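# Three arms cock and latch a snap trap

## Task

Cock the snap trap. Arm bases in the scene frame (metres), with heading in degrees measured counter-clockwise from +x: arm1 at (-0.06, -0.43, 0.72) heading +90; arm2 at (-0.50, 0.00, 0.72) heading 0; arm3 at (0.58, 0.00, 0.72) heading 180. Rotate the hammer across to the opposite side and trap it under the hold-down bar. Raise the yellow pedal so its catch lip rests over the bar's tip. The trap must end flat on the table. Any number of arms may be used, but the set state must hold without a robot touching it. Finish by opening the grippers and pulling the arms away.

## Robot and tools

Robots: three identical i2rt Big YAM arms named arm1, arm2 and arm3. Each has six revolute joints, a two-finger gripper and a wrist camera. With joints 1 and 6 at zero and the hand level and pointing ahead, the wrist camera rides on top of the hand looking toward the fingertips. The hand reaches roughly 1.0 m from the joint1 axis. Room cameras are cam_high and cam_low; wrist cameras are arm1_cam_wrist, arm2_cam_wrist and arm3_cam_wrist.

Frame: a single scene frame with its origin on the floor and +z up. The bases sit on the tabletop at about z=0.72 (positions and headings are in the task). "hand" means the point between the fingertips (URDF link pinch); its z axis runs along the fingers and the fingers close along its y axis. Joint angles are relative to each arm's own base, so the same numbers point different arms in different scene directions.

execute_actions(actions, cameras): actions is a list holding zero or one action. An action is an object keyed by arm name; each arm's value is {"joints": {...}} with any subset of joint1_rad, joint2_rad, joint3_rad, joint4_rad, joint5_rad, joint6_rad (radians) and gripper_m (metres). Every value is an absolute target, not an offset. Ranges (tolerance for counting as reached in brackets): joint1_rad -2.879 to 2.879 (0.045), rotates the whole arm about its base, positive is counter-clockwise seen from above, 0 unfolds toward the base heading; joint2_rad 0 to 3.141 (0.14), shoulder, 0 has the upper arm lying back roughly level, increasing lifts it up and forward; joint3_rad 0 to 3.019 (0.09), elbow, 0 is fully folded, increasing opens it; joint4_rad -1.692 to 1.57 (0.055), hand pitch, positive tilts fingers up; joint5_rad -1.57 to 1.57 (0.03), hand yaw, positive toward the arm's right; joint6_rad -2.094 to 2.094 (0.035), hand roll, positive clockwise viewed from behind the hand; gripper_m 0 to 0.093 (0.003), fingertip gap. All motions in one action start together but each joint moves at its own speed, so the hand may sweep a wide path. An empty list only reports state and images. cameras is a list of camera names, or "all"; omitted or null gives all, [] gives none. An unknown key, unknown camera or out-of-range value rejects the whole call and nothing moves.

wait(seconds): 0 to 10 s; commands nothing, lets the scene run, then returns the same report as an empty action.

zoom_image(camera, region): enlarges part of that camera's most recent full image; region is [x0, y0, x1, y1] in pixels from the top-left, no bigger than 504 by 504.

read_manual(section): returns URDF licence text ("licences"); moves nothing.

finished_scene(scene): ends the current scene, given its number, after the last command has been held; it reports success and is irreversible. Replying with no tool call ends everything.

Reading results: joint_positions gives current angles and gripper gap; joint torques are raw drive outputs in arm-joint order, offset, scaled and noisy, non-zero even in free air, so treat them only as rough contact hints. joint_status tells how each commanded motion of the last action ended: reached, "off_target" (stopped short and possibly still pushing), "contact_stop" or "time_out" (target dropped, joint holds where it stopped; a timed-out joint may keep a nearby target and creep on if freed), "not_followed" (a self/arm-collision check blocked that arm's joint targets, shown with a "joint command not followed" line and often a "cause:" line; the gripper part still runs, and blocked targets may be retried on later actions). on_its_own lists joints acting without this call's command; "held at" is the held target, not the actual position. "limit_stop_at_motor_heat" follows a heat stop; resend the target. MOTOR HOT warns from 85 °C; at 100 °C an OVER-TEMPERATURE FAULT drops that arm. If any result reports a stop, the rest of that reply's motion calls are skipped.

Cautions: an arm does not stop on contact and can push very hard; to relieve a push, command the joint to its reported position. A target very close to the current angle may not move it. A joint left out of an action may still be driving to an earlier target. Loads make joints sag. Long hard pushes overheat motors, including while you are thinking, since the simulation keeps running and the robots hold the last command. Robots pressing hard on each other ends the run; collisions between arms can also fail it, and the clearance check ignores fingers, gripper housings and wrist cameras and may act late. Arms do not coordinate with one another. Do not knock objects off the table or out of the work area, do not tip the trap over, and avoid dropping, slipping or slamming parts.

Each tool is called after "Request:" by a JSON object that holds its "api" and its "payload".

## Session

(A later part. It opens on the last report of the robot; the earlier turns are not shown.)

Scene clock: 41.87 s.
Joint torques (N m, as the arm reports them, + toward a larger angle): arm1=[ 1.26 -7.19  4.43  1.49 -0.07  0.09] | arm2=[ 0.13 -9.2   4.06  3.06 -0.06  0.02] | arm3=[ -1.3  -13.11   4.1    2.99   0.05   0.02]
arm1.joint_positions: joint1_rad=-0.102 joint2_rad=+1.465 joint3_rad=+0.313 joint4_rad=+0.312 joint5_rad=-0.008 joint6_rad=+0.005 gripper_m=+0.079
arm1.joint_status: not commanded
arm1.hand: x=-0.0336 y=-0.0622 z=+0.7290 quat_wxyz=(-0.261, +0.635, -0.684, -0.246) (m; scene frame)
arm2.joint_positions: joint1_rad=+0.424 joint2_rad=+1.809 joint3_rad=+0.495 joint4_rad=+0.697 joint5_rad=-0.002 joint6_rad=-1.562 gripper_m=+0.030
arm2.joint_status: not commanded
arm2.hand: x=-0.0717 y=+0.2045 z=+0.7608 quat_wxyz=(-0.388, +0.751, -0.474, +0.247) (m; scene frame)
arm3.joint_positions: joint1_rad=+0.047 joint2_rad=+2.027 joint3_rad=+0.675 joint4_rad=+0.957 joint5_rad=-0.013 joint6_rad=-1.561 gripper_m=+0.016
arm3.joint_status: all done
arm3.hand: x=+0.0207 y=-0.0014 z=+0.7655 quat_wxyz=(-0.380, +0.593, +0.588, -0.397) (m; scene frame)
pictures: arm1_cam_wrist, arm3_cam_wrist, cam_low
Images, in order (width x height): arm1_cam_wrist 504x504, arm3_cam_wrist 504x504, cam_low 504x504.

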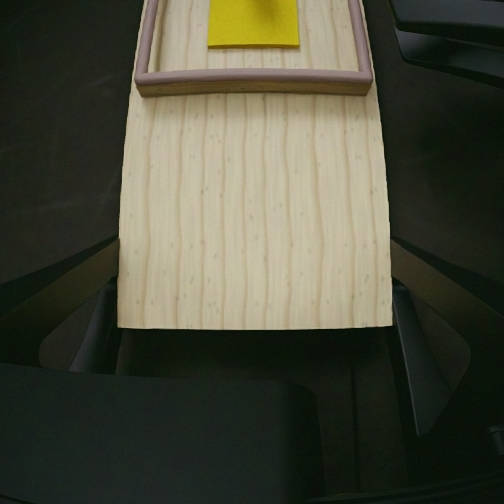

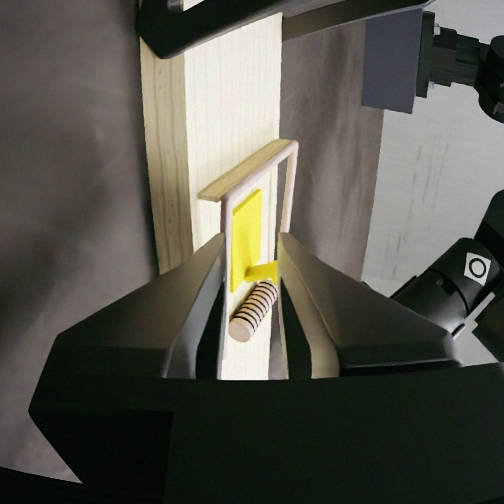

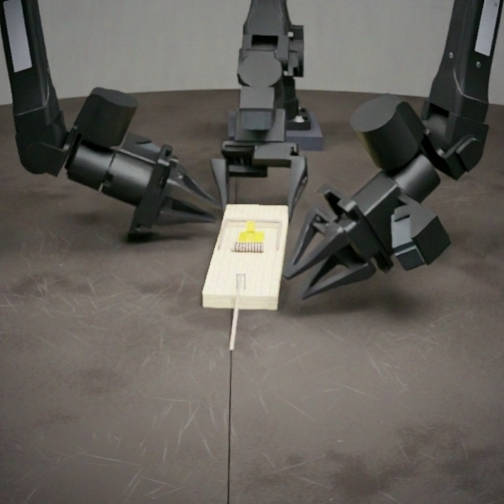

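Request:
{"api": "execute_actions", "payload": {"actions": [{"arm3":{"joints":{"joint1_rad":0.015,"joint4_rad":0.905}}}], "cameras": ["arm3_cam_wrist","cam_low"]}}

Request:
{"api": "zoom_image", "payload": {"camera": "cam_low", "region": [150, 170, 300, 290]}}

Scene clock: 42.70 s.
Joint torques (N m, as the arm reports them, + toward a larger angle): arm1=[-0.2  -7.67  4.71  1.44 -0.05  0.08] | arm2=[-0.06 -9.49  4.02  3.09 -0.08  0.03] | arm3=[ -2.45 -13.39   4.11   1.38   0.04   0.02]
arm1.joint_positions: joint1_rad=-0.102 joint2_rad=+1.465 joint3_rad=+0.313 joint4_rad=+0.312 joint5_rad=-0.008 joint6_rad=+0.005 gripper_m=+0.079
arm1.joint_status: not commanded
arm1.hand: x=-0.0336 y=-0.0622 z=+0.7290 quat_wxyz=(-0.261, +0.635, -0.684, -0.246) (m; scene frame)
arm2.joint_positions: joint1_rad=+0.424 joint2_rad=+1.809 joint3_rad=+0.495 joint4_rad=+0.697 joint5_rad=-0.002 joint6_rad=-1.562 gripper_m=+0.030
arm2.joint_status: not commanded
arm2.hand: x=-0.0717 y=+0.2045 z=+0.7608 quat_wxyz=(-0.388, +0.751, -0.474, +0.247) (m; scene frame)
arm3.joint_positions: joint1_rad=+0.023 joint2_rad=+2.027 joint3_rad=+0.675 joint4_rad=+0.922 joint5_rad=-0.013 joint6_rad=-1.561 gripper_m=+0.016
arm3.joint_status: all done
arm3.hand: x=+0.0243 y=+0.0123 z=+0.7576 quat_wxyz=(-0.375, +0.607, +0.587, -0.382) (m; scene frame)
pictures: arm3_cam_wrist, cam_low
Images, in order (width x height): arm3_cam_wrist 504x504, cam_low 504x504.

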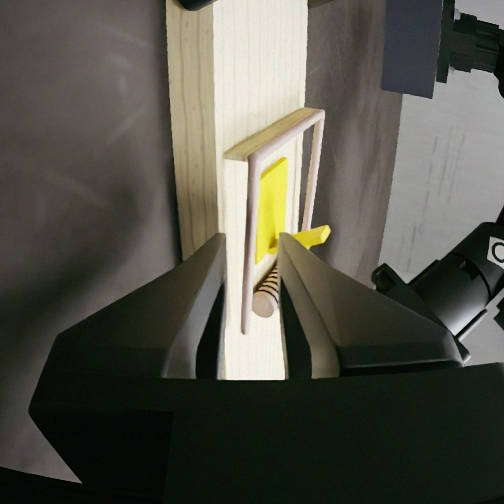

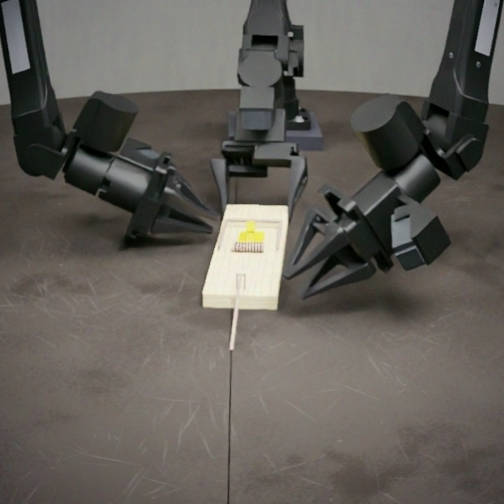

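Region (150, 170, 300, 290) of cam_low's 504x504 image, scaled by 3.360, with more detail than that image has; it fills the top 403 rows of this view, and the rest is white.

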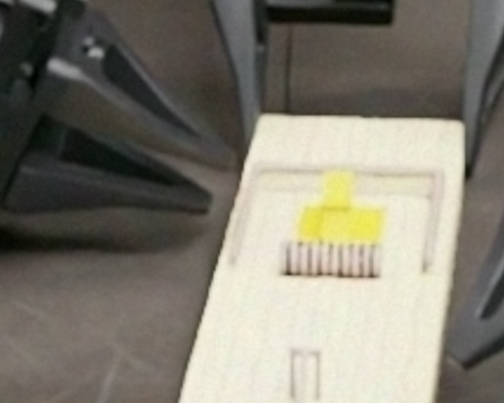

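Request:
{"api": "execute_actions", "payload": {"actions": [{"arm3":{"joints":{"joint2_rad":2.072,"joint3_rad":0.78,"joint4_rad":0.853}}}], "cameras": ["arm3_cam_wrist","cam_low"]}}

Request:
{"api": "zoom_image", "payload": {"camera": "cam_low", "region": [150, 170, 300, 290]}}

Scene clock: 43.53 s.
Joint torques (N m, as the arm reports them, + toward a larger angle): arm1=[ 0.61 -7.35  4.5   1.59  0.28  0.21] | arm2=[-0.09 -9.3   4.1   3.05 -0.08  0.02] | arm3=[ -2.42 -13.28   6.78   1.61  -0.05   0.02]
arm1.joint_positions: joint1_rad=-0.090 joint2_rad=+1.465 joint3_rad=+0.313 joint4_rad=+0.312 joint5_rad=-0.018 joint6_rad=-0.008 gripper_m=+0.079
arm1.joint_status: not commanded
arm1.hand: x=-0.0400 y=-0.0618 z=+0.7290 quat_wxyz=(-0.257, +0.645, -0.675, -0.249) (m; scene frame)
arm2.joint_positions: joint1_rad=+0.424 joint2_rad=+1.809 joint3_rad=+0.495 joint4_rad=+0.697 joint5_rad=-0.002 joint6_rad=-1.562 gripper_m=+0.030
arm2.joint_status: not commanded
arm2.hand: x=-0.0717 y=+0.2045 z=+0.7608 quat_wxyz=(-0.388, +0.751, -0.474, +0.247) (m; scene frame)
arm3.joint_positions: joint1_rad=+0.021 joint2_rad=+2.048 joint3_rad=+0.733 joint4_rad=+0.864 joint5_rad=-0.010 joint6_rad=-1.562 gripper_m=+0.016
arm3.joint_status: all done
arm3.hand: x=+0.0064 y=+0.0140 z=+0.7509 quat_wxyz=(-0.370, +0.612, +0.590, -0.375) (m; scene frame)
pictures: arm3_cam_wrist, cam_low
Images, in order (width x height): arm3_cam_wrist 504x504, cam_low 504x504.

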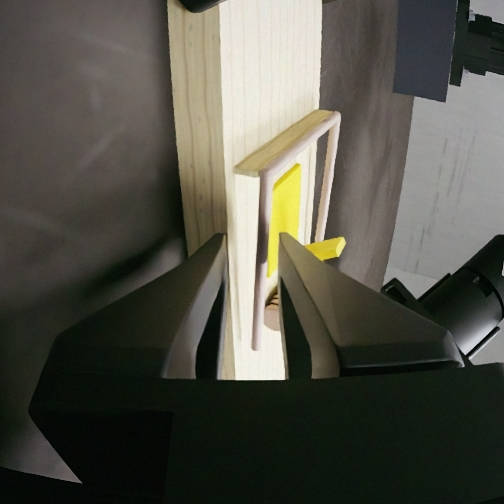

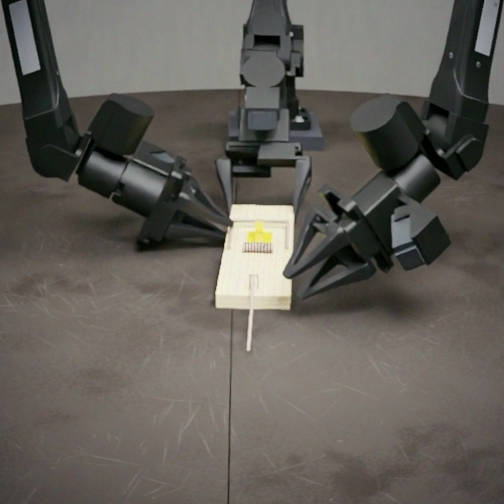

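Region (150, 170, 300, 290) of cam_low's 504x504 image, scaled by 3.360, with more detail than that image has; it fills the top 403 rows of this view, and the rest is white.

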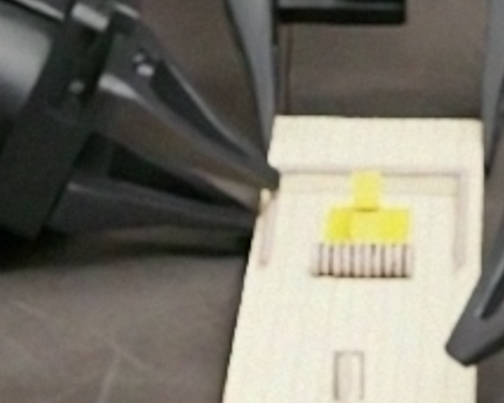

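Request:
{"api": "execute_actions", "payload": {"actions": [{"arm3":{"joints":{"joint2_rad":2.055,"joint3_rad":0.755,"joint4_rad":0.913}}}], "cameras": ["arm3_cam_wrist","cam_low"]}}

Request:
{"api": "zoom_image", "payload": {"camera": "cam_low", "region": [150, 170, 300, 290]}}

Scene clock: 44.20 s.
Joint torques (N m, as the arm reports them, + toward a larger angle): arm1=[-0.35 -7.76  4.66  1.36  0.24  0.22] | arm2=[ 0.04 -9.51  4.1   3.15 -0.07  0.05] | arm3=[ -2.38 -14.45   4.91   3.95  -0.05   0.02]
arm1.joint_positions: joint1_rad=-0.090 joint2_rad=+1.465 joint3_rad=+0.313 joint4_rad=+0.312 joint5_rad=-0.018 joint6_rad=-0.008 gripper_m=+0.079
arm1.joint_status: not commanded
arm1.hand: x=-0.0400 y=-0.0618 z=+0.7290 quat_wxyz=(-0.257, +0.645, -0.675, -0.249) (m; scene frame)
arm2.joint_positions: joint1_rad=+0.424 joint2_rad=+1.809 joint3_rad=+0.495 joint4_rad=+0.697 joint5_rad=-0.002 joint6_rad=-1.562 gripper_m=+0.030
arm2.joint_status: not commanded
arm2.hand: x=-0.0717 y=+0.2045 z=+0.7608 quat_wxyz=(-0.388, +0.751, -0.474, +0.247) (m; scene frame)
arm3.joint_positions: joint1_rad=+0.021 joint2_rad=+2.048 joint3_rad=+0.733 joint4_rad=+0.867 joint5_rad=-0.010 joint6_rad=-1.562 gripper_m=+0.016
arm3.joint_status: all done
arm3.hand: x=+0.0061 y=+0.0141 z=+0.7515 quat_wxyz=(-0.370, +0.612, +0.589, -0.376) (m; scene frame)
pictures: arm3_cam_wrist, cam_low
Images, in order (width x height): arm3_cam_wrist 504x504, cam_low 504x504.

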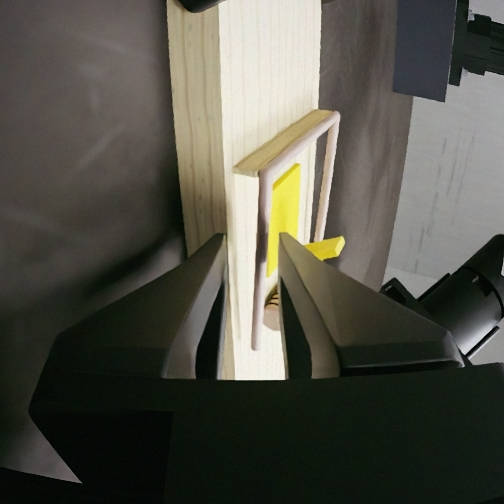

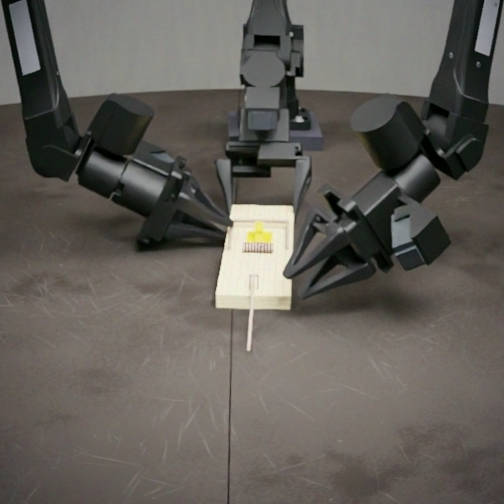

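Region (150, 170, 300, 290) of cam_low's 504x504 image, scaled by 3.360, with more detail than that image has; it fills the top 403 rows of this view, and the rest is white.

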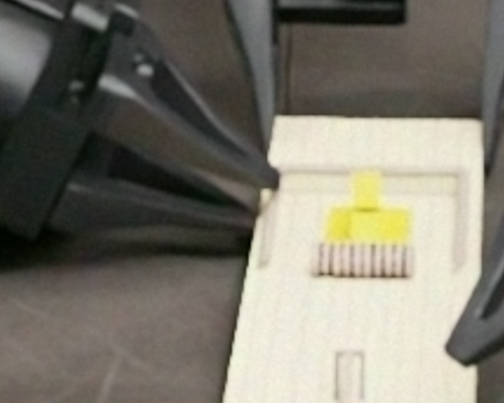

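Request:
{"api": "execute_actions", "payload": {"actions": [{"arm3":{"joints":{"joint3_rad":0.70,"joint4_rad":0.955}}}], "cameras": ["arm3_cam_wrist","cam_low"]}}

Request:
{"api": "zoom_image", "payload": {"camera": "cam_low", "region": [150, 170, 300, 290]}}

Scene clock: 44.97 s.
Joint torques (N m, as the arm reports them, + toward a larger angle): arm1=[-0.44 -7.54  4.76  1.5   0.15  0.17] | arm2=[-0.07 -9.5   4.11  3.09 -0.09  0.05] | arm3=[ -2.4  -14.32   2.46   3.2   -0.05   0.02]
arm1.joint_positions: joint1_rad=-0.090 joint2_rad=+1.465 joint3_rad=+0.313 joint4_rad=+0.312 joint5_rad=-0.015 joint6_rad=-0.008 gripper_m=+0.079
arm1.joint_status: not commanded
arm1.hand: x=-0.0395 y=-0.0618 z=+0.7290 quat_wxyz=(-0.258, +0.645, -0.675, -0.248) (m; scene frame)
arm2.joint_positions: joint1_rad=+0.424 joint2_rad=+1.809 joint3_rad=+0.495 joint4_rad=+0.697 joint5_rad=-0.002 joint6_rad=-1.562 gripper_m=+0.030
arm2.joint_status: not commanded
arm2.hand: x=-0.0717 y=+0.2045 z=+0.7608 quat_wxyz=(-0.388, +0.751, -0.474, +0.247) (m; scene frame)
arm3.joint_positions: joint1_rad=+0.021 joint2_rad=+2.049 joint3_rad=+0.708 joint4_rad=+0.928 joint5_rad=-0.010 joint6_rad=-1.562 gripper_m=+0.016
arm3.joint_status: all done
arm3.hand: x=+0.0119 y=+0.0140 z=+0.7570 quat_wxyz=(-0.381, +0.605, +0.583, -0.386) (m; scene frame)
pictures: arm3_cam_wrist, cam_low
Images, in order (width x height): arm3_cam_wrist 504x504, cam_low 504x504.

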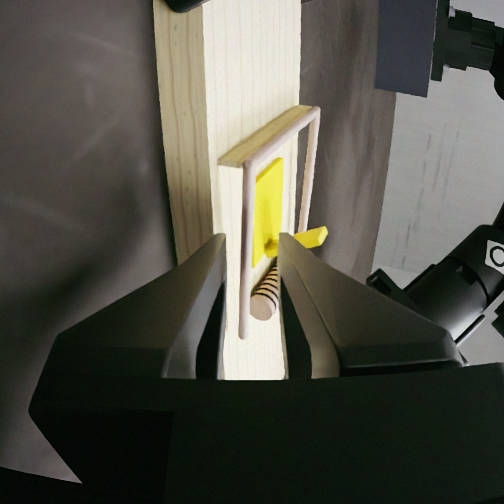

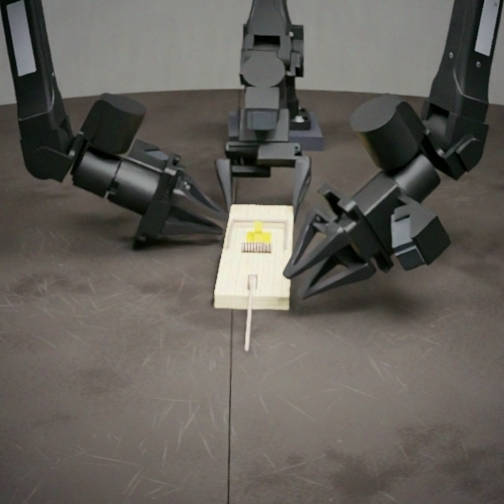

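Region (150, 170, 300, 290) of cam_low's 504x504 image, scaled by 3.360, with more detail than that image has; it fills the top 403 rows of this view, and the rest is white.

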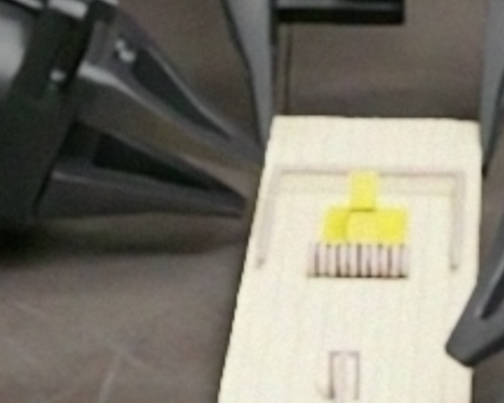

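Request:
{"api": "execute_actions", "payload": {"actions": [{"arm3":{"joints":{"joint3_rad":0.765,"joint4_rad":0.885}}}], "cameras": ["arm3_cam_wrist","cam_low"]}}

Request:
{"api": "zoom_image", "payload": {"camera": "cam_low", "region": [150, 170, 300, 290]}}

Scene clock: 45.73 s.
Joint torques (N m, as the arm reports them, + toward a larger angle): arm1=[-0.28 -7.92  4.69  1.51  0.27  0.19] | arm2=[-0.03 -9.56  4.1   3.08 -0.08  0.04] | arm3=[ -2.36 -14.42   5.76   1.5   -0.05   0.02]
arm1.joint_positions: joint1_rad=-0.089 joint2_rad=+1.465 joint3_rad=+0.313 joint4_rad=+0.312 joint5_rad=-0.018 joint6_rad=-0.009 gripper_m=+0.079
arm1.joint_status: not commanded
arm1.hand: x=-0.0402 y=-0.0618 z=+0.7290 quat_wxyz=(-0.258, +0.646, -0.674, -0.249) (m; scene frame)
arm2.joint_positions: joint1_rad=+0.424 joint2_rad=+1.809 joint3_rad=+0.495 joint4_rad=+0.697 joint5_rad=-0.002 joint6_rad=-1.562 gripper_m=+0.030
arm2.joint_status: not commanded
arm2.hand: x=-0.0717 y=+0.2045 z=+0.7608 quat_wxyz=(-0.388, +0.751, -0.474, +0.247) (m; scene frame)
arm3.joint_positions: joint1_rad=+0.021 joint2_rad=+2.049 joint3_rad=+0.733 joint4_rad=+0.899 joint5_rad=-0.010 joint6_rad=-1.562 gripper_m=+0.016
arm3.joint_status: all done
arm3.hand: x=+0.0031 y=+0.0142 z=+0.7582 quat_wxyz=(-0.380, +0.606, +0.584, -0.385) (m; scene frame)
pictures: arm3_cam_wrist, cam_low
Images, in order (width x height): arm3_cam_wrist 504x504, cam_low 504x504.

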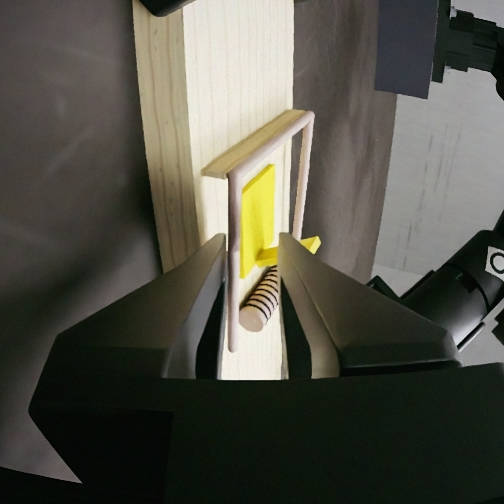

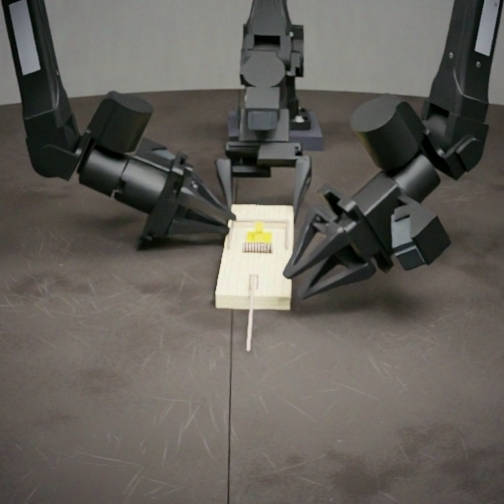

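Region (150, 170, 300, 290) of cam_low's 504x504 image, scaled by 3.360, with more detail than that image has; it fills the top 403 rows of this view, and the rest is white.

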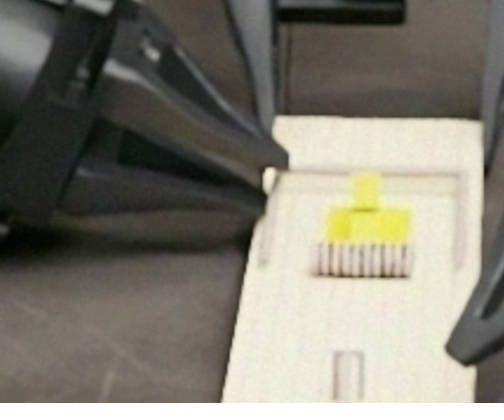

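Tip is over the edge, touching the wire. Open a bit to lower the finger, and advance.

Request:
{"api": "execute_actions", "payload": {"actions": [{"arm3":{"joints":{"gripper_m":0.021}}}], "cameras": []}}

Request:
{"api": "execute_actions", "payload": {"actions": [{"arm3":{"joints":{"joint3_rad":0.80,"joint4_rad":0.84}}}], "cameras": ["arm3_cam_wrist","cam_low"]}}

Request:
{"api": "zoom_image", "payload": {"camera": "cam_low", "region": [150, 170, 300, 290]}}

Scene clock: 46.27 s.
Joint torques (N m, as the arm reports them, + toward a larger angle): arm1=[-0.71 -7.32  4.65  1.68  0.16  0.18] | arm2=[ 0.08 -9.5   4.07  3.11 -0.07  0.03] | arm3=[ -2.36 -15.2    5.49   1.52  -0.05   0.02]
arm1.joint_positions: joint1_rad=-0.089 joint2_rad=+1.465 joint3_rad=+0.313 joint4_rad=+0.312 joint5_rad=-0.016 joint6_rad=-0.008 gripper_m=+0.079
arm1.joint_status: not commanded
arm1.hand: x=-0.0399 y=-0.0618 z=+0.7290 quat_wxyz=(-0.258, +0.645, -0.675, -0.249) (m; scene frame)
arm2.joint_positions: joint1_rad=+0.424 joint2_rad=+1.809 joint3_rad=+0.495 joint4_rad=+0.697 joint5_rad=-0.002 joint6_rad=-1.562 gripper_m=+0.030
arm2.joint_status: not commanded
arm2.hand: x=-0.0717 y=+0.2045 z=+0.7608 quat_wxyz=(-0.388, +0.751, -0.474, +0.247) (m; scene frame)
arm3.joint_positions: joint1_rad=+0.021 joint2_rad=+2.049 joint3_rad=+0.737 joint4_rad=+0.899 joint5_rad=-0.010 joint6_rad=-1.562 gripper_m=+0.021
arm3.joint_status: all done
arm3.hand: x=+0.0011 y=+0.0143 z=+0.7595 quat_wxyz=(-0.381, +0.605, +0.583, -0.386) (m; scene frame)
pictures: none
No camera images: the call's "cameras" was empty. Leave "cameras" out to get every camera's image.

Scene clock: 46.83 s.
Joint torques (N m, as the arm reports them, + toward a larger angle): arm1=[ 0.35 -7.34  4.62  1.29  0.18  0.19] | arm2=[ 0.   -9.3   4.14  3.06 -0.07  0.02] | arm3=[ -2.4  -14.73   6.45   1.54  -0.06   0.02]
arm1.joint_positions: joint1_rad=-0.089 joint2_rad=+1.465 joint3_rad=+0.313 joint4_rad=+0.312 joint5_rad=-0.015 joint6_rad=-0.008 gripper_m=+0.079
arm1.joint_status: not commanded
arm1.hand: x=-0.0398 y=-0.0618 z=+0.7290 quat_wxyz=(-0.258, +0.645, -0.675, -0.248) (m; scene frame)
arm2.joint_positions: joint1_rad=+0.424 joint2_rad=+1.809 joint3_rad=+0.495 joint4_rad=+0.697 joint5_rad=-0.002 joint6_rad=-1.562 gripper_m=+0.030
arm2.joint_status: not commanded
arm2.hand: x=-0.0717 y=+0.2045 z=+0.7608 quat_wxyz=(-0.388, +0.751, -0.474, +0.247) (m; scene frame)
arm3.joint_positions: joint1_rad=+0.021 joint2_rad=+2.049 joint3_rad=+0.761 joint4_rad=+0.853 joint5_rad=-0.010 joint6_rad=-1.562 gripper_m=+0.021
arm3.joint_status: all done
arm3.hand: x=-0.0054 y=+0.0144 z=+0.7569 quat_wxyz=(-0.374, +0.609, +0.587, -0.380) (m; scene frame)
pictures: arm3_cam_wrist, cam_low
Images, in order (width x height): arm3_cam_wrist 504x504, cam_low 504x504.

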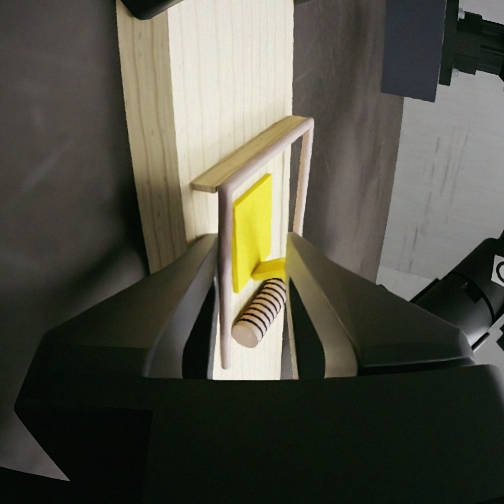

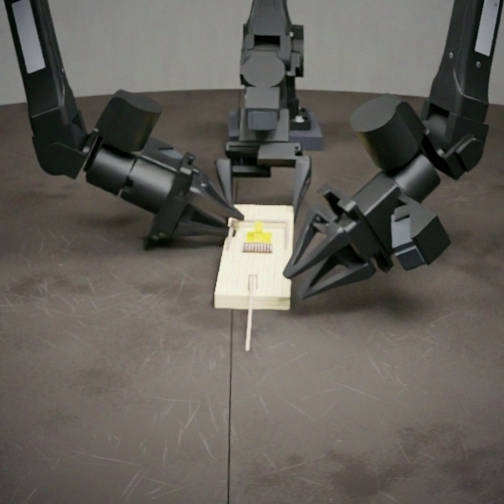

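Region (150, 170, 300, 290) of cam_low's 504x504 image, scaled by 3.360, with more detail than that image has; it fills the top 403 rows of this view, and the rest is white.

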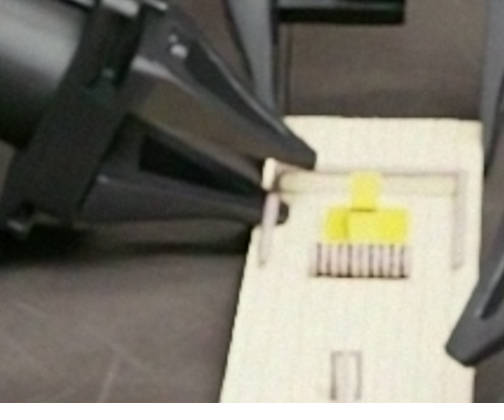

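Request:
{"api": "execute_actions", "payload": {"actions": [{"arm3":{"joints":{"joint3_rad":0.825,"joint4_rad":0.98,"joint6_rad":-1.15}}}], "cameras": ["arm3_cam_wrist","cam_low","cam_high"]}}

Request:
{"api": "zoom_image", "payload": {"camera": "cam_low", "region": [130, 140, 330, 320]}}

Scene clock: 49.30 s.
Joint torques (N m, as the arm reports them, + toward a larger angle): arm1=[-0.26 -8.29  4.68  1.48  0.52  0.28] | arm2=[-0.18 -9.47  4.14  3.14 -0.09  0.04] | arm3=[ -1.82 -16.22   7.91   5.02  -0.17   0.35]
arm1.joint_positions: joint1_rad=-0.085 joint2_rad=+1.465 joint3_rad=+0.313 joint4_rad=+0.312 joint5_rad=-0.024 joint6_rad=-0.017 gripper_m=+0.079
arm1.joint_status: not commanded
arm1.hand: x=-0.0426 y=-0.0617 z=+0.7290 quat_wxyz=(-0.256, +0.651, -0.670, -0.251) (m; scene frame)
arm2.joint_positions: joint1_rad=+0.424 joint2_rad=+1.809 joint3_rad=+0.495 joint4_rad=+0.697 joint5_rad=-0.002 joint6_rad=-1.562 gripper_m=+0.030
arm2.joint_status: not commanded
arm2.hand: x=-0.0717 y=+0.2045 z=+0.7608 quat_wxyz=(-0.388, +0.751, -0.474, +0.247) (m; scene frame)
arm3.joint_positions: joint1_rad=+0.015 joint2_rad=+2.068 joint3_rad=+0.765 joint4_rad=+0.910 joint5_rad=-0.007 joint6_rad=-1.174 gripper_m=+0.021
arm3.joint_status: joint4_rad time_out (moved +0.056 of +0.127); the others done
arm3.on_its_own: joint4_rad reads +0.910 and still pushes toward +0.980 since a time_out
arm3.hand: x=-0.0097 y=+0.0185 z=+0.7599 quat_wxyz=(-0.307, +0.703, +0.450, -0.457) (m; scene frame)
pictures: arm3_cam_wrist, cam_high, cam_low
Images, in order (width x height): arm3_cam_wrist 504x504, cam_high 504x504, cam_low 504x504.

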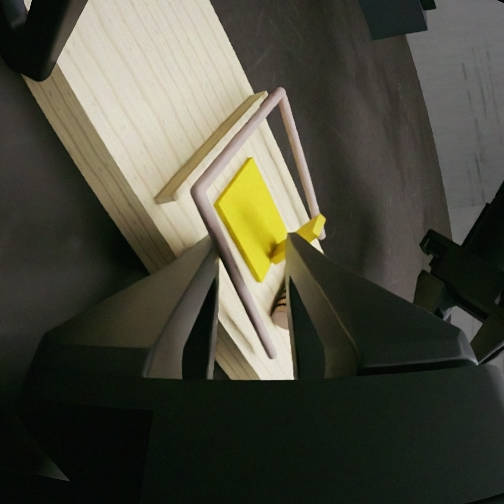

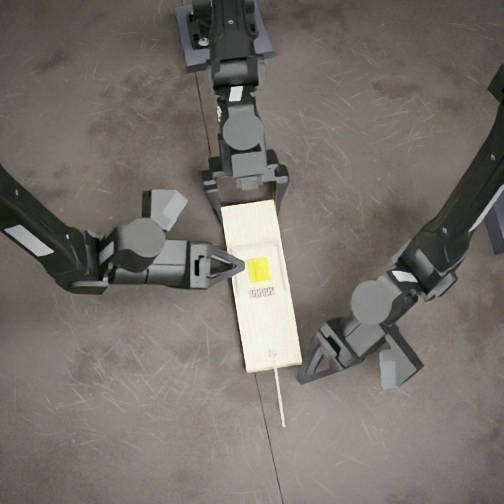

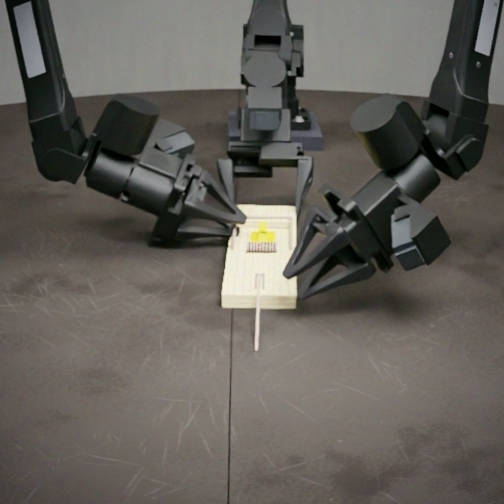

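Region (130, 140, 330, 320) of cam_low's 504x504 image, scaled by 2.520, with more detail than that image has; it fills the top 454 rows of this view, and the rest is white.

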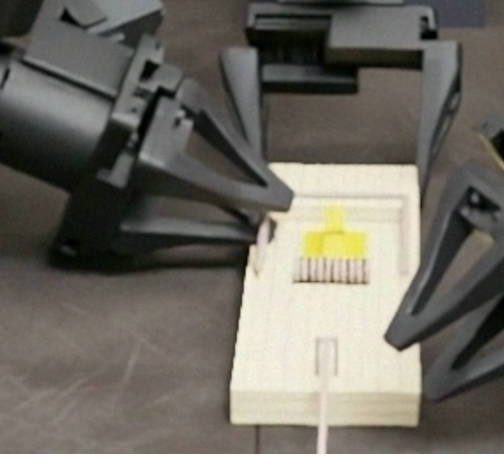

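Request:
{"api": "execute_actions", "payload": {"actions": [{"arm1":{"joints":{"joint1_rad":-0.11,"joint5_rad":0.01}},"arm2":{"joints":{"joint1_rad":0.37,"joint2_rad":1.875,"joint3_rad":0.43,"joint4_rad":0.85}}}], "cameras": ["arm2_cam_wrist","cam_low","cam_high"]}}

Scene clock: 50.40 s.
Joint torques (N m, as the arm reports them, + toward a larger angle): arm1=[-2.49 -6.78  4.53  1.65  1.06  0.34] | arm2=[ -0.39 -10.01   2.83   3.11  -0.07   0.04] | arm3=[ -1.8  -16.17   7.91   5.04  -0.18   0.35]
arm1.joint_positions: joint1_rad=-0.085 joint2_rad=+1.465 joint3_rad=+0.313 joint4_rad=+0.312 joint5_rad=-0.020 joint6_rad=-0.021 gripper_m=+0.079
arm1.joint_status: all done
arm1.hand: x=-0.0420 y=-0.0617 z=+0.7290 quat_wxyz=(-0.258, +0.651, -0.669, -0.249) (m; scene frame)
arm2.joint_positions: joint1_rad=+0.375 joint2_rad=+1.881 joint3_rad=+0.427 joint4_rad=+0.828 joint5_rad=-0.002 joint6_rad=-1.563 gripper_m=+0.030
arm2.joint_status: all done
arm2.hand: x=-0.0887 y=+0.1722 z=+0.7372 quat_wxyz=(-0.379, +0.741, -0.493, +0.254) (m; scene frame)
arm3.joint_positions: joint1_rad=+0.015 joint2_rad=+2.068 joint3_rad=+0.765 joint4_rad=+0.910 joint5_rad=-0.007 joint6_rad=-1.174 gripper_m=+0.021
arm3.joint_status: not commanded
arm3.on_its_own: joint4_rad reads +0.910 and still pushes toward +0.980 since a time_out
arm3.hand: x=-0.0097 y=+0.0188 z=+0.7599 quat_wxyz=(-0.307, +0.703, +0.450, -0.457) (m; scene frame)
pictures: arm2_cam_wrist, cam_high, cam_low
Images, in order (width x height): arm2_cam_wrist 504x504, cam_high 504x504, cam_low 504x504.

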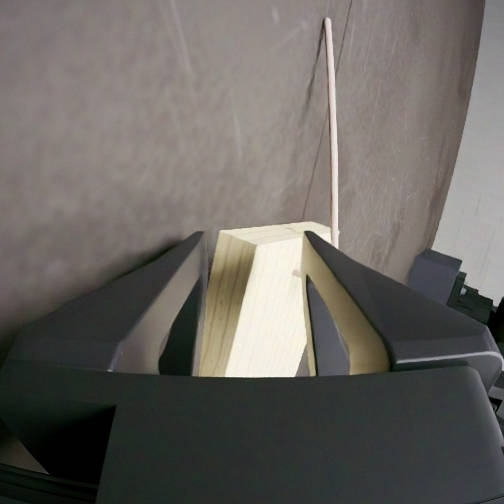

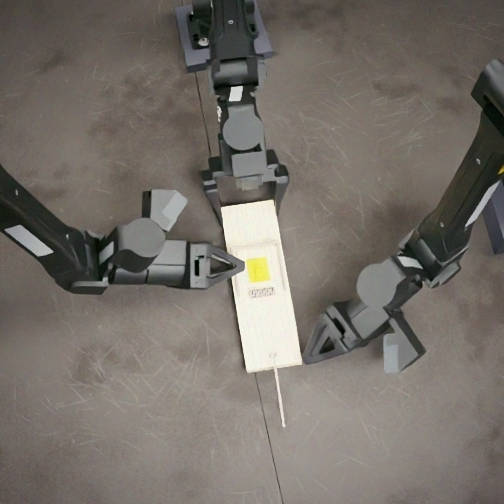

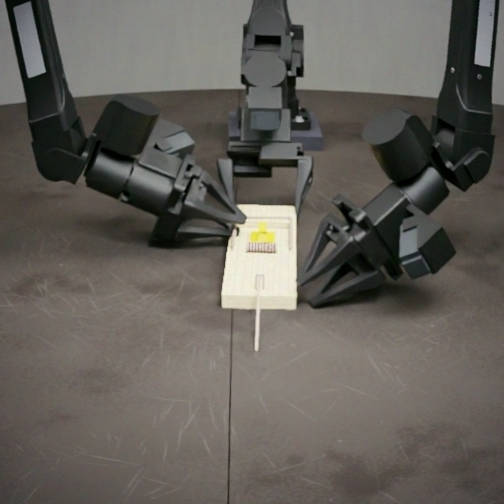

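Request:
{"api": "execute_actions", "payload": {"actions": [{"arm2":{"joints":{"joint1_rad":0.325,"joint3_rad":0.53,"joint4_rad":0.76}}}], "cameras": ["arm2_cam_wrist","cam_low","cam_high"]}}

Request:
{"api": "zoom_image", "payload": {"camera": "cam_low", "region": [150, 150, 350, 330]}}

Scene clock: 51.17 s.
Joint torques (N m, as the arm reports them, + toward a larger angle): arm1=[-2.43 -7.64  4.61  1.35  0.92  0.22] | arm2=[-0.83 -9.86  7.29  1.87  0.14  0.04] | arm3=[ -1.82 -16.19   7.9    5.    -0.12   0.35]
arm1.joint_positions: joint1_rad=-0.085 joint2_rad=+1.465 joint3_rad=+0.313 joint4_rad=+0.312 joint5_rad=-0.015 joint6_rad=-0.008 gripper_m=+0.079
arm1.joint_status: not commanded
arm1.hand: x=-0.0411 y=-0.0618 z=+0.7290 quat_wxyz=(-0.258, +0.646, -0.674, -0.249) (m; scene frame)
arm2.joint_positions: joint1_rad=+0.338 joint2_rad=+1.880 joint3_rad=+0.473 joint4_rad=+0.768 joint5_rad=-0.008 joint6_rad=-1.563 gripper_m=+0.030
arm2.joint_status: all done
arm2.hand: x=-0.0682 y=+0.1634 z=+0.7376 quat_wxyz=(-0.371, +0.735, -0.507, +0.256) (m; scene frame)
arm3.joint_positions: joint1_rad=+0.015 joint2_rad=+2.068 joint3_rad=+0.765 joint4_rad=+0.910 joint5_rad=-0.009 joint6_rad=-1.174 gripper_m=+0.021
arm3.joint_status: not commanded
arm3.on_its_own: joint4_rad reads +0.910 and still pushes toward +0.980 since a time_out
arm3.hand: x=-0.0098 y=+0.0185 z=+0.7601 quat_wxyz=(-0.306, +0.703, +0.450, -0.458) (m; scene frame)
pictures: arm2_cam_wrist, cam_high, cam_low
Images, in order (width x height): arm2_cam_wrist 504x504, cam_high 504x504, cam_low 504x504.

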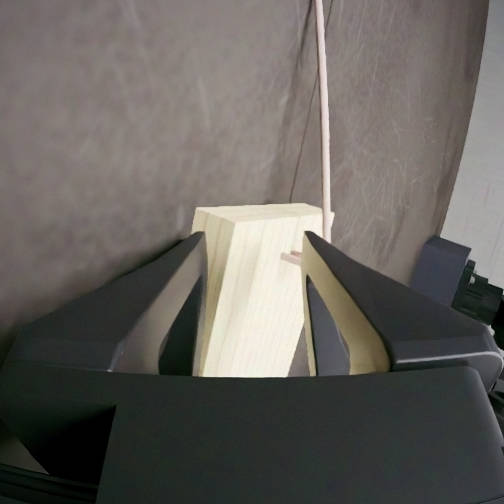

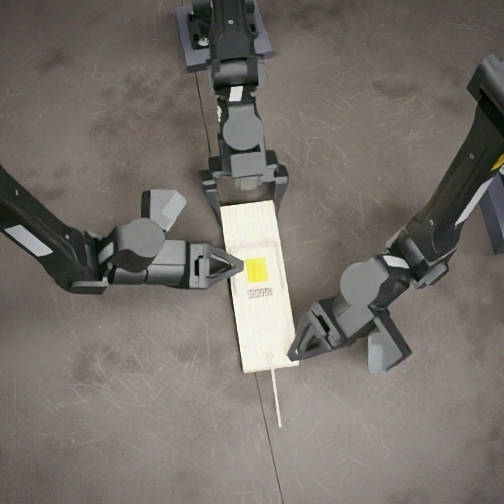

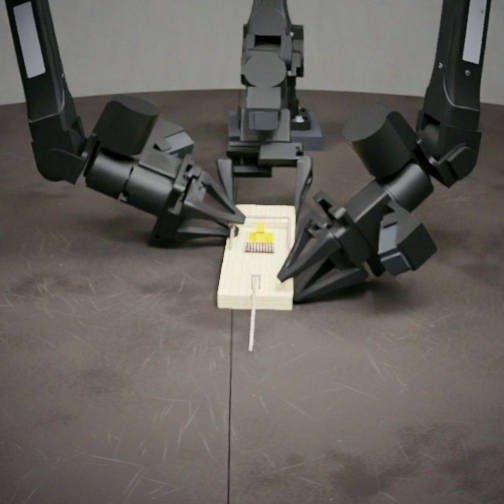

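Region (150, 150, 350, 330) of cam_low's 504x504 image, scaled by 2.520, with more detail than that image has; it fills the top 454 rows of this view, and the rest is white.

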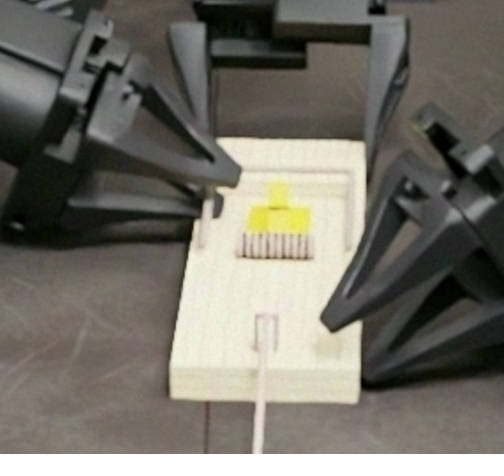

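Request:
{"api": "execute_actions", "payload": {"actions": [{"arm2":{"joints":{"joint3_rad":0.51}},"arm3":{"joints":{"joint2_rad":1.99,"joint4_rad":0.96}}}], "cameras": ["arm3_cam_wrist","cam_low"]}}

Request:
{"api": "zoom_image", "payload": {"camera": "cam_low", "region": [150, 150, 350, 330]}}

Scene clock: 51.83 s.
Joint torques (N m, as the arm reports them, + toward a larger angle): arm1=[-2.44 -7.62  4.63  1.5   0.9   0.21] | arm2=[-1.17 -9.7   5.8   1.86  0.16  0.04] | arm3=[ -1.81 -20.64   7.89   4.17  -0.12   0.35]
arm1.joint_positions: joint1_rad=-0.085 joint2_rad=+1.465 joint3_rad=+0.313 joint4_rad=+0.312 joint5_rad=-0.015 joint6_rad=-0.008 gripper_m=+0.079
arm1.joint_status: not commanded
arm1.hand: x=-0.0411 y=-0.0618 z=+0.7290 quat_wxyz=(-0.258, +0.646, -0.674, -0.249) (m; scene frame)
arm2.joint_positions: joint1_rad=+0.338 joint2_rad=+1.880 joint3_rad=+0.473 joint4_rad=+0.768 joint5_rad=-0.008 joint6_rad=-1.563 gripper_m=+0.030
arm2.joint_status: all done
arm2.hand: x=-0.0682 y=+0.1634 z=+0.7376 quat_wxyz=(-0.371, +0.735, -0.507, +0.256) (m; scene frame)
arm3.joint_positions: joint1_rad=+0.015 joint2_rad=+2.067 joint3_rad=+0.765 joint4_rad=+0.910 joint5_rad=-0.009 joint6_rad=-1.174 gripper_m=+0.021
arm3.joint_status: all done
arm3.hand: x=-0.0099 y=+0.0185 z=+0.7605 quat_wxyz=(-0.306, +0.703, +0.450, -0.458) (m; scene frame)
pictures: arm3_cam_wrist, cam_low
Images, in order (width x height): arm3_cam_wrist 504x504, cam_low 504x504.

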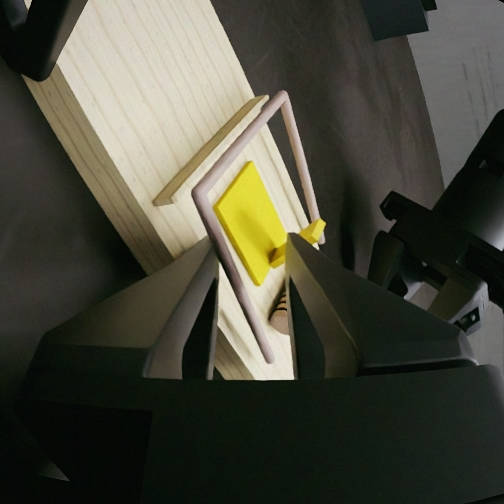

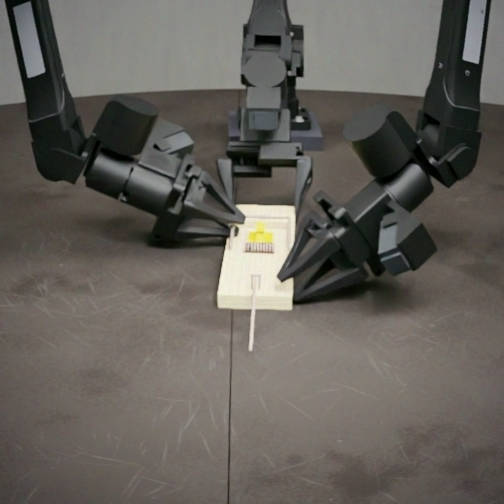

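Region (150, 150, 350, 330) of cam_low's 504x504 image, scaled by 2.520, with more detail than that image has; it fills the top 454 rows of this view, and the rest is white.

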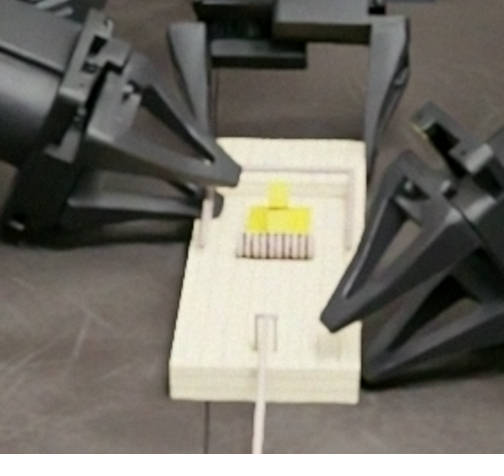

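Soft joints; need bigger offset.

Request:
{"api": "execute_actions", "payload": {"actions": [{"arm3":{"joints":{"joint2_rad":1.93,"joint3_rad":0.85}}}], "cameras": ["arm3_cam_wrist","cam_low"]}}

Request:
{"api": "zoom_image", "payload": {"camera": "cam_low", "region": [150, 150, 350, 330]}}

Scene clock: 52.73 s.
Joint torques (N m, as the arm reports them, + toward a larger angle): arm1=[-2.98 -5.83  4.63  1.79  0.4   0.42] | arm2=[-0.94 -9.98  5.76  1.85  0.16  0.03] | arm3=[ -1.8  -22.26  10.07   4.25   0.02   0.32]
arm1.joint_positions: joint1_rad=-0.085 joint2_rad=+1.456 joint3_rad=+0.313 joint4_rad=+0.313 joint5_rad=-0.002 joint6_rad=-0.032 gripper_m=+0.079
arm1.joint_status: not commanded
arm1.hand: x=-0.0388 y=-0.0604 z=+0.7323 quat_wxyz=(-0.268, +0.652, -0.666, -0.244) (m; scene frame)
arm2.joint_positions: joint1_rad=+0.338 joint2_rad=+1.880 joint3_rad=+0.473 joint4_rad=+0.768 joint5_rad=-0.008 joint6_rad=-1.563 gripper_m=+0.030
arm2.joint_status: not commanded
arm2.hand: x=-0.0682 y=+0.1635 z=+0.7376 quat_wxyz=(-0.371, +0.735, -0.507, +0.255) (m; scene frame)
arm3.joint_positions: joint1_rad=+0.015 joint2_rad=+2.031 joint3_rad=+0.765 joint4_rad=+0.908 joint5_rad=-0.012 joint6_rad=-1.171 gripper_m=+0.021
arm3.joint_status: all done
arm3.hand: x=-0.0155 y=+0.0183 z=+0.7809 quat_wxyz=(-0.313, +0.695, +0.445, -0.471) (m; scene frame)
pictures: arm3_cam_wrist, cam_low
Images, in order (width x height): arm3_cam_wrist 504x504, cam_low 504x504.

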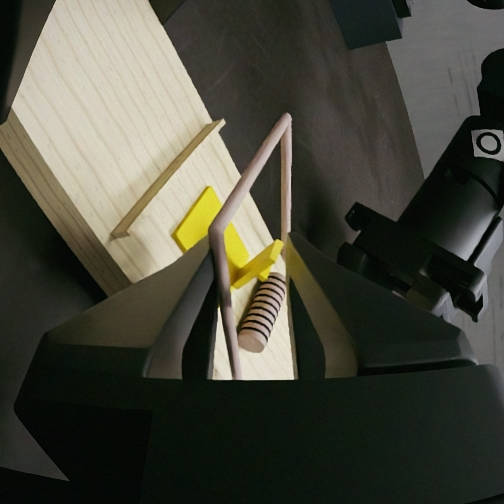

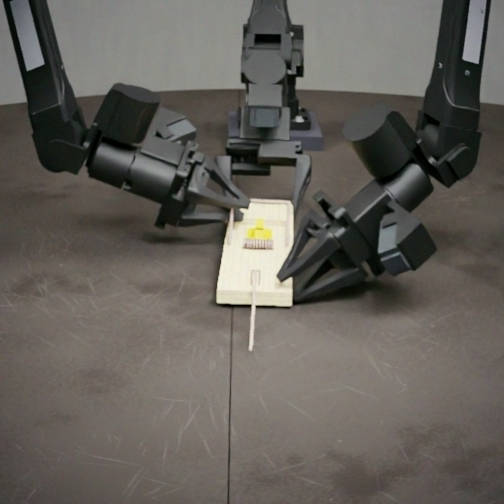

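Region (150, 150, 350, 330) of cam_low's 504x504 image, scaled by 2.520, with more detail than that image has; it fills the top 454 rows of this view, and the rest is white.

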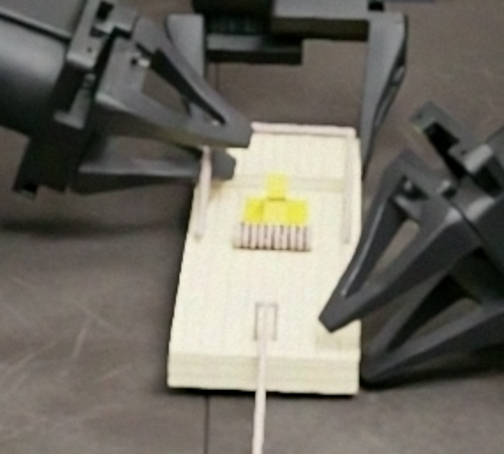

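Request:
{"api": "execute_actions", "payload": {"actions": [{"arm1":{"joints":{"joint2_rad":1.56,"joint4_rad":0.26}},"arm2":{"joints":{"joint4_rad":0.71}},"arm3":{"joints":{"joint1_rad":-0.06,"joint2_rad":1.95,"joint3_rad":0.83,"joint6_rad":-0.7}}}], "cameras": ["arm3_cam_wrist","cam_low","cam_high"]}}

Request:
{"api": "zoom_image", "payload": {"camera": "cam_low", "region": [150, 150, 350, 330]}}

Scene clock: 54.33 s.
Joint torques (N m, as the arm reports them, + toward a larger angle): arm1=[-2.34 -3.6   1.65 -0.43  0.62  0.46] | arm2=[-0.76 -9.93  5.11  1.6   0.15  0.03] | arm3=[ -5.08 -20.82   8.56   4.28   0.54   0.36]
arm1.joint_positions: joint1_rad=-0.085 joint2_rad=+1.505 joint3_rad=+0.354 joint4_rad=+0.313 joint5_rad=-0.007 joint6_rad=-0.040 gripper_m=+0.079
arm1.joint_status: all done
arm1.hand: x=-0.0388 y=-0.0458 z=+0.7282 quat_wxyz=(-0.265, +0.656, -0.664, -0.243) (m; scene frame)
arm2.joint_positions: joint1_rad=+0.338 joint2_rad=+1.880 joint3_rad=+0.484 joint4_rad=+0.724 joint5_rad=-0.007 joint6_rad=-1.563 gripper_m=+0.030
arm2.joint_status: all done
arm2.hand: x=-0.0692 y=+0.1627 z=+0.7317 quat_wxyz=(-0.358, +0.741, -0.512, +0.247) (m; scene frame)
arm3.joint_positions: joint1_rad=-0.025 joint2_rad=+2.031 joint3_rad=+0.765 joint4_rad=+0.908 joint5_rad=-0.025 joint6_rad=-0.727 gripper_m=+0.021
arm3.joint_status: all done
arm3.hand: x=-0.0144 y=+0.0398 z=+0.7807 quat_wxyz=(-0.207, +0.780, +0.269, -0.526) (m; scene frame)
pictures: arm3_cam_wrist, cam_high, cam_low
Images, in order (width x height): arm3_cam_wrist 504x504, cam_high 504x504, cam_low 504x504.

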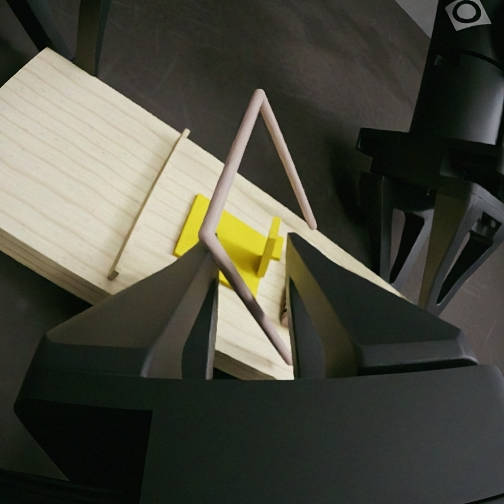

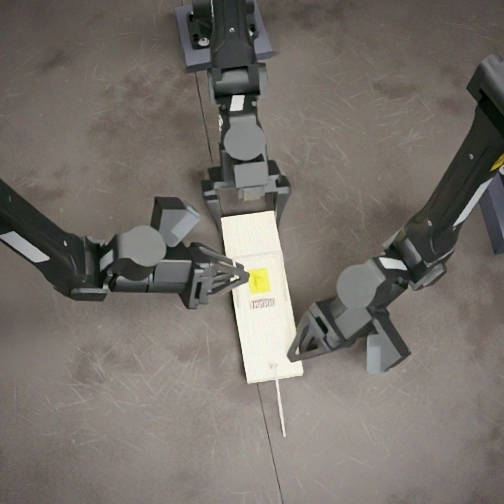

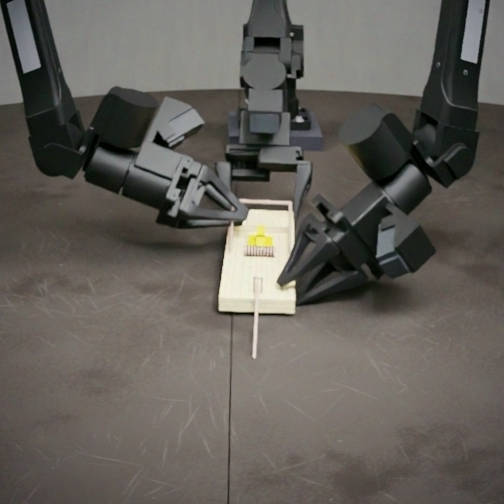

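Region (150, 150, 350, 330) of cam_low's 504x504 image, scaled by 2.520, with more detail than that image has; it fills the top 454 rows of this view, and the rest is white.

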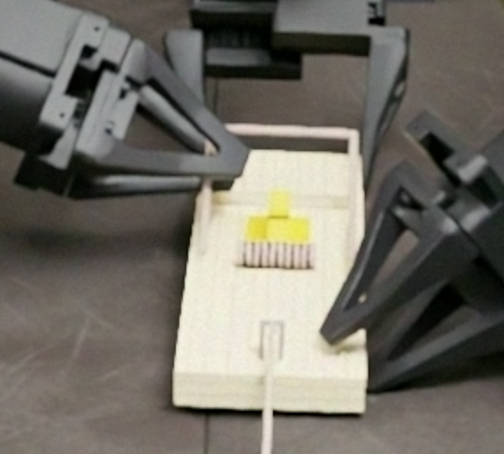

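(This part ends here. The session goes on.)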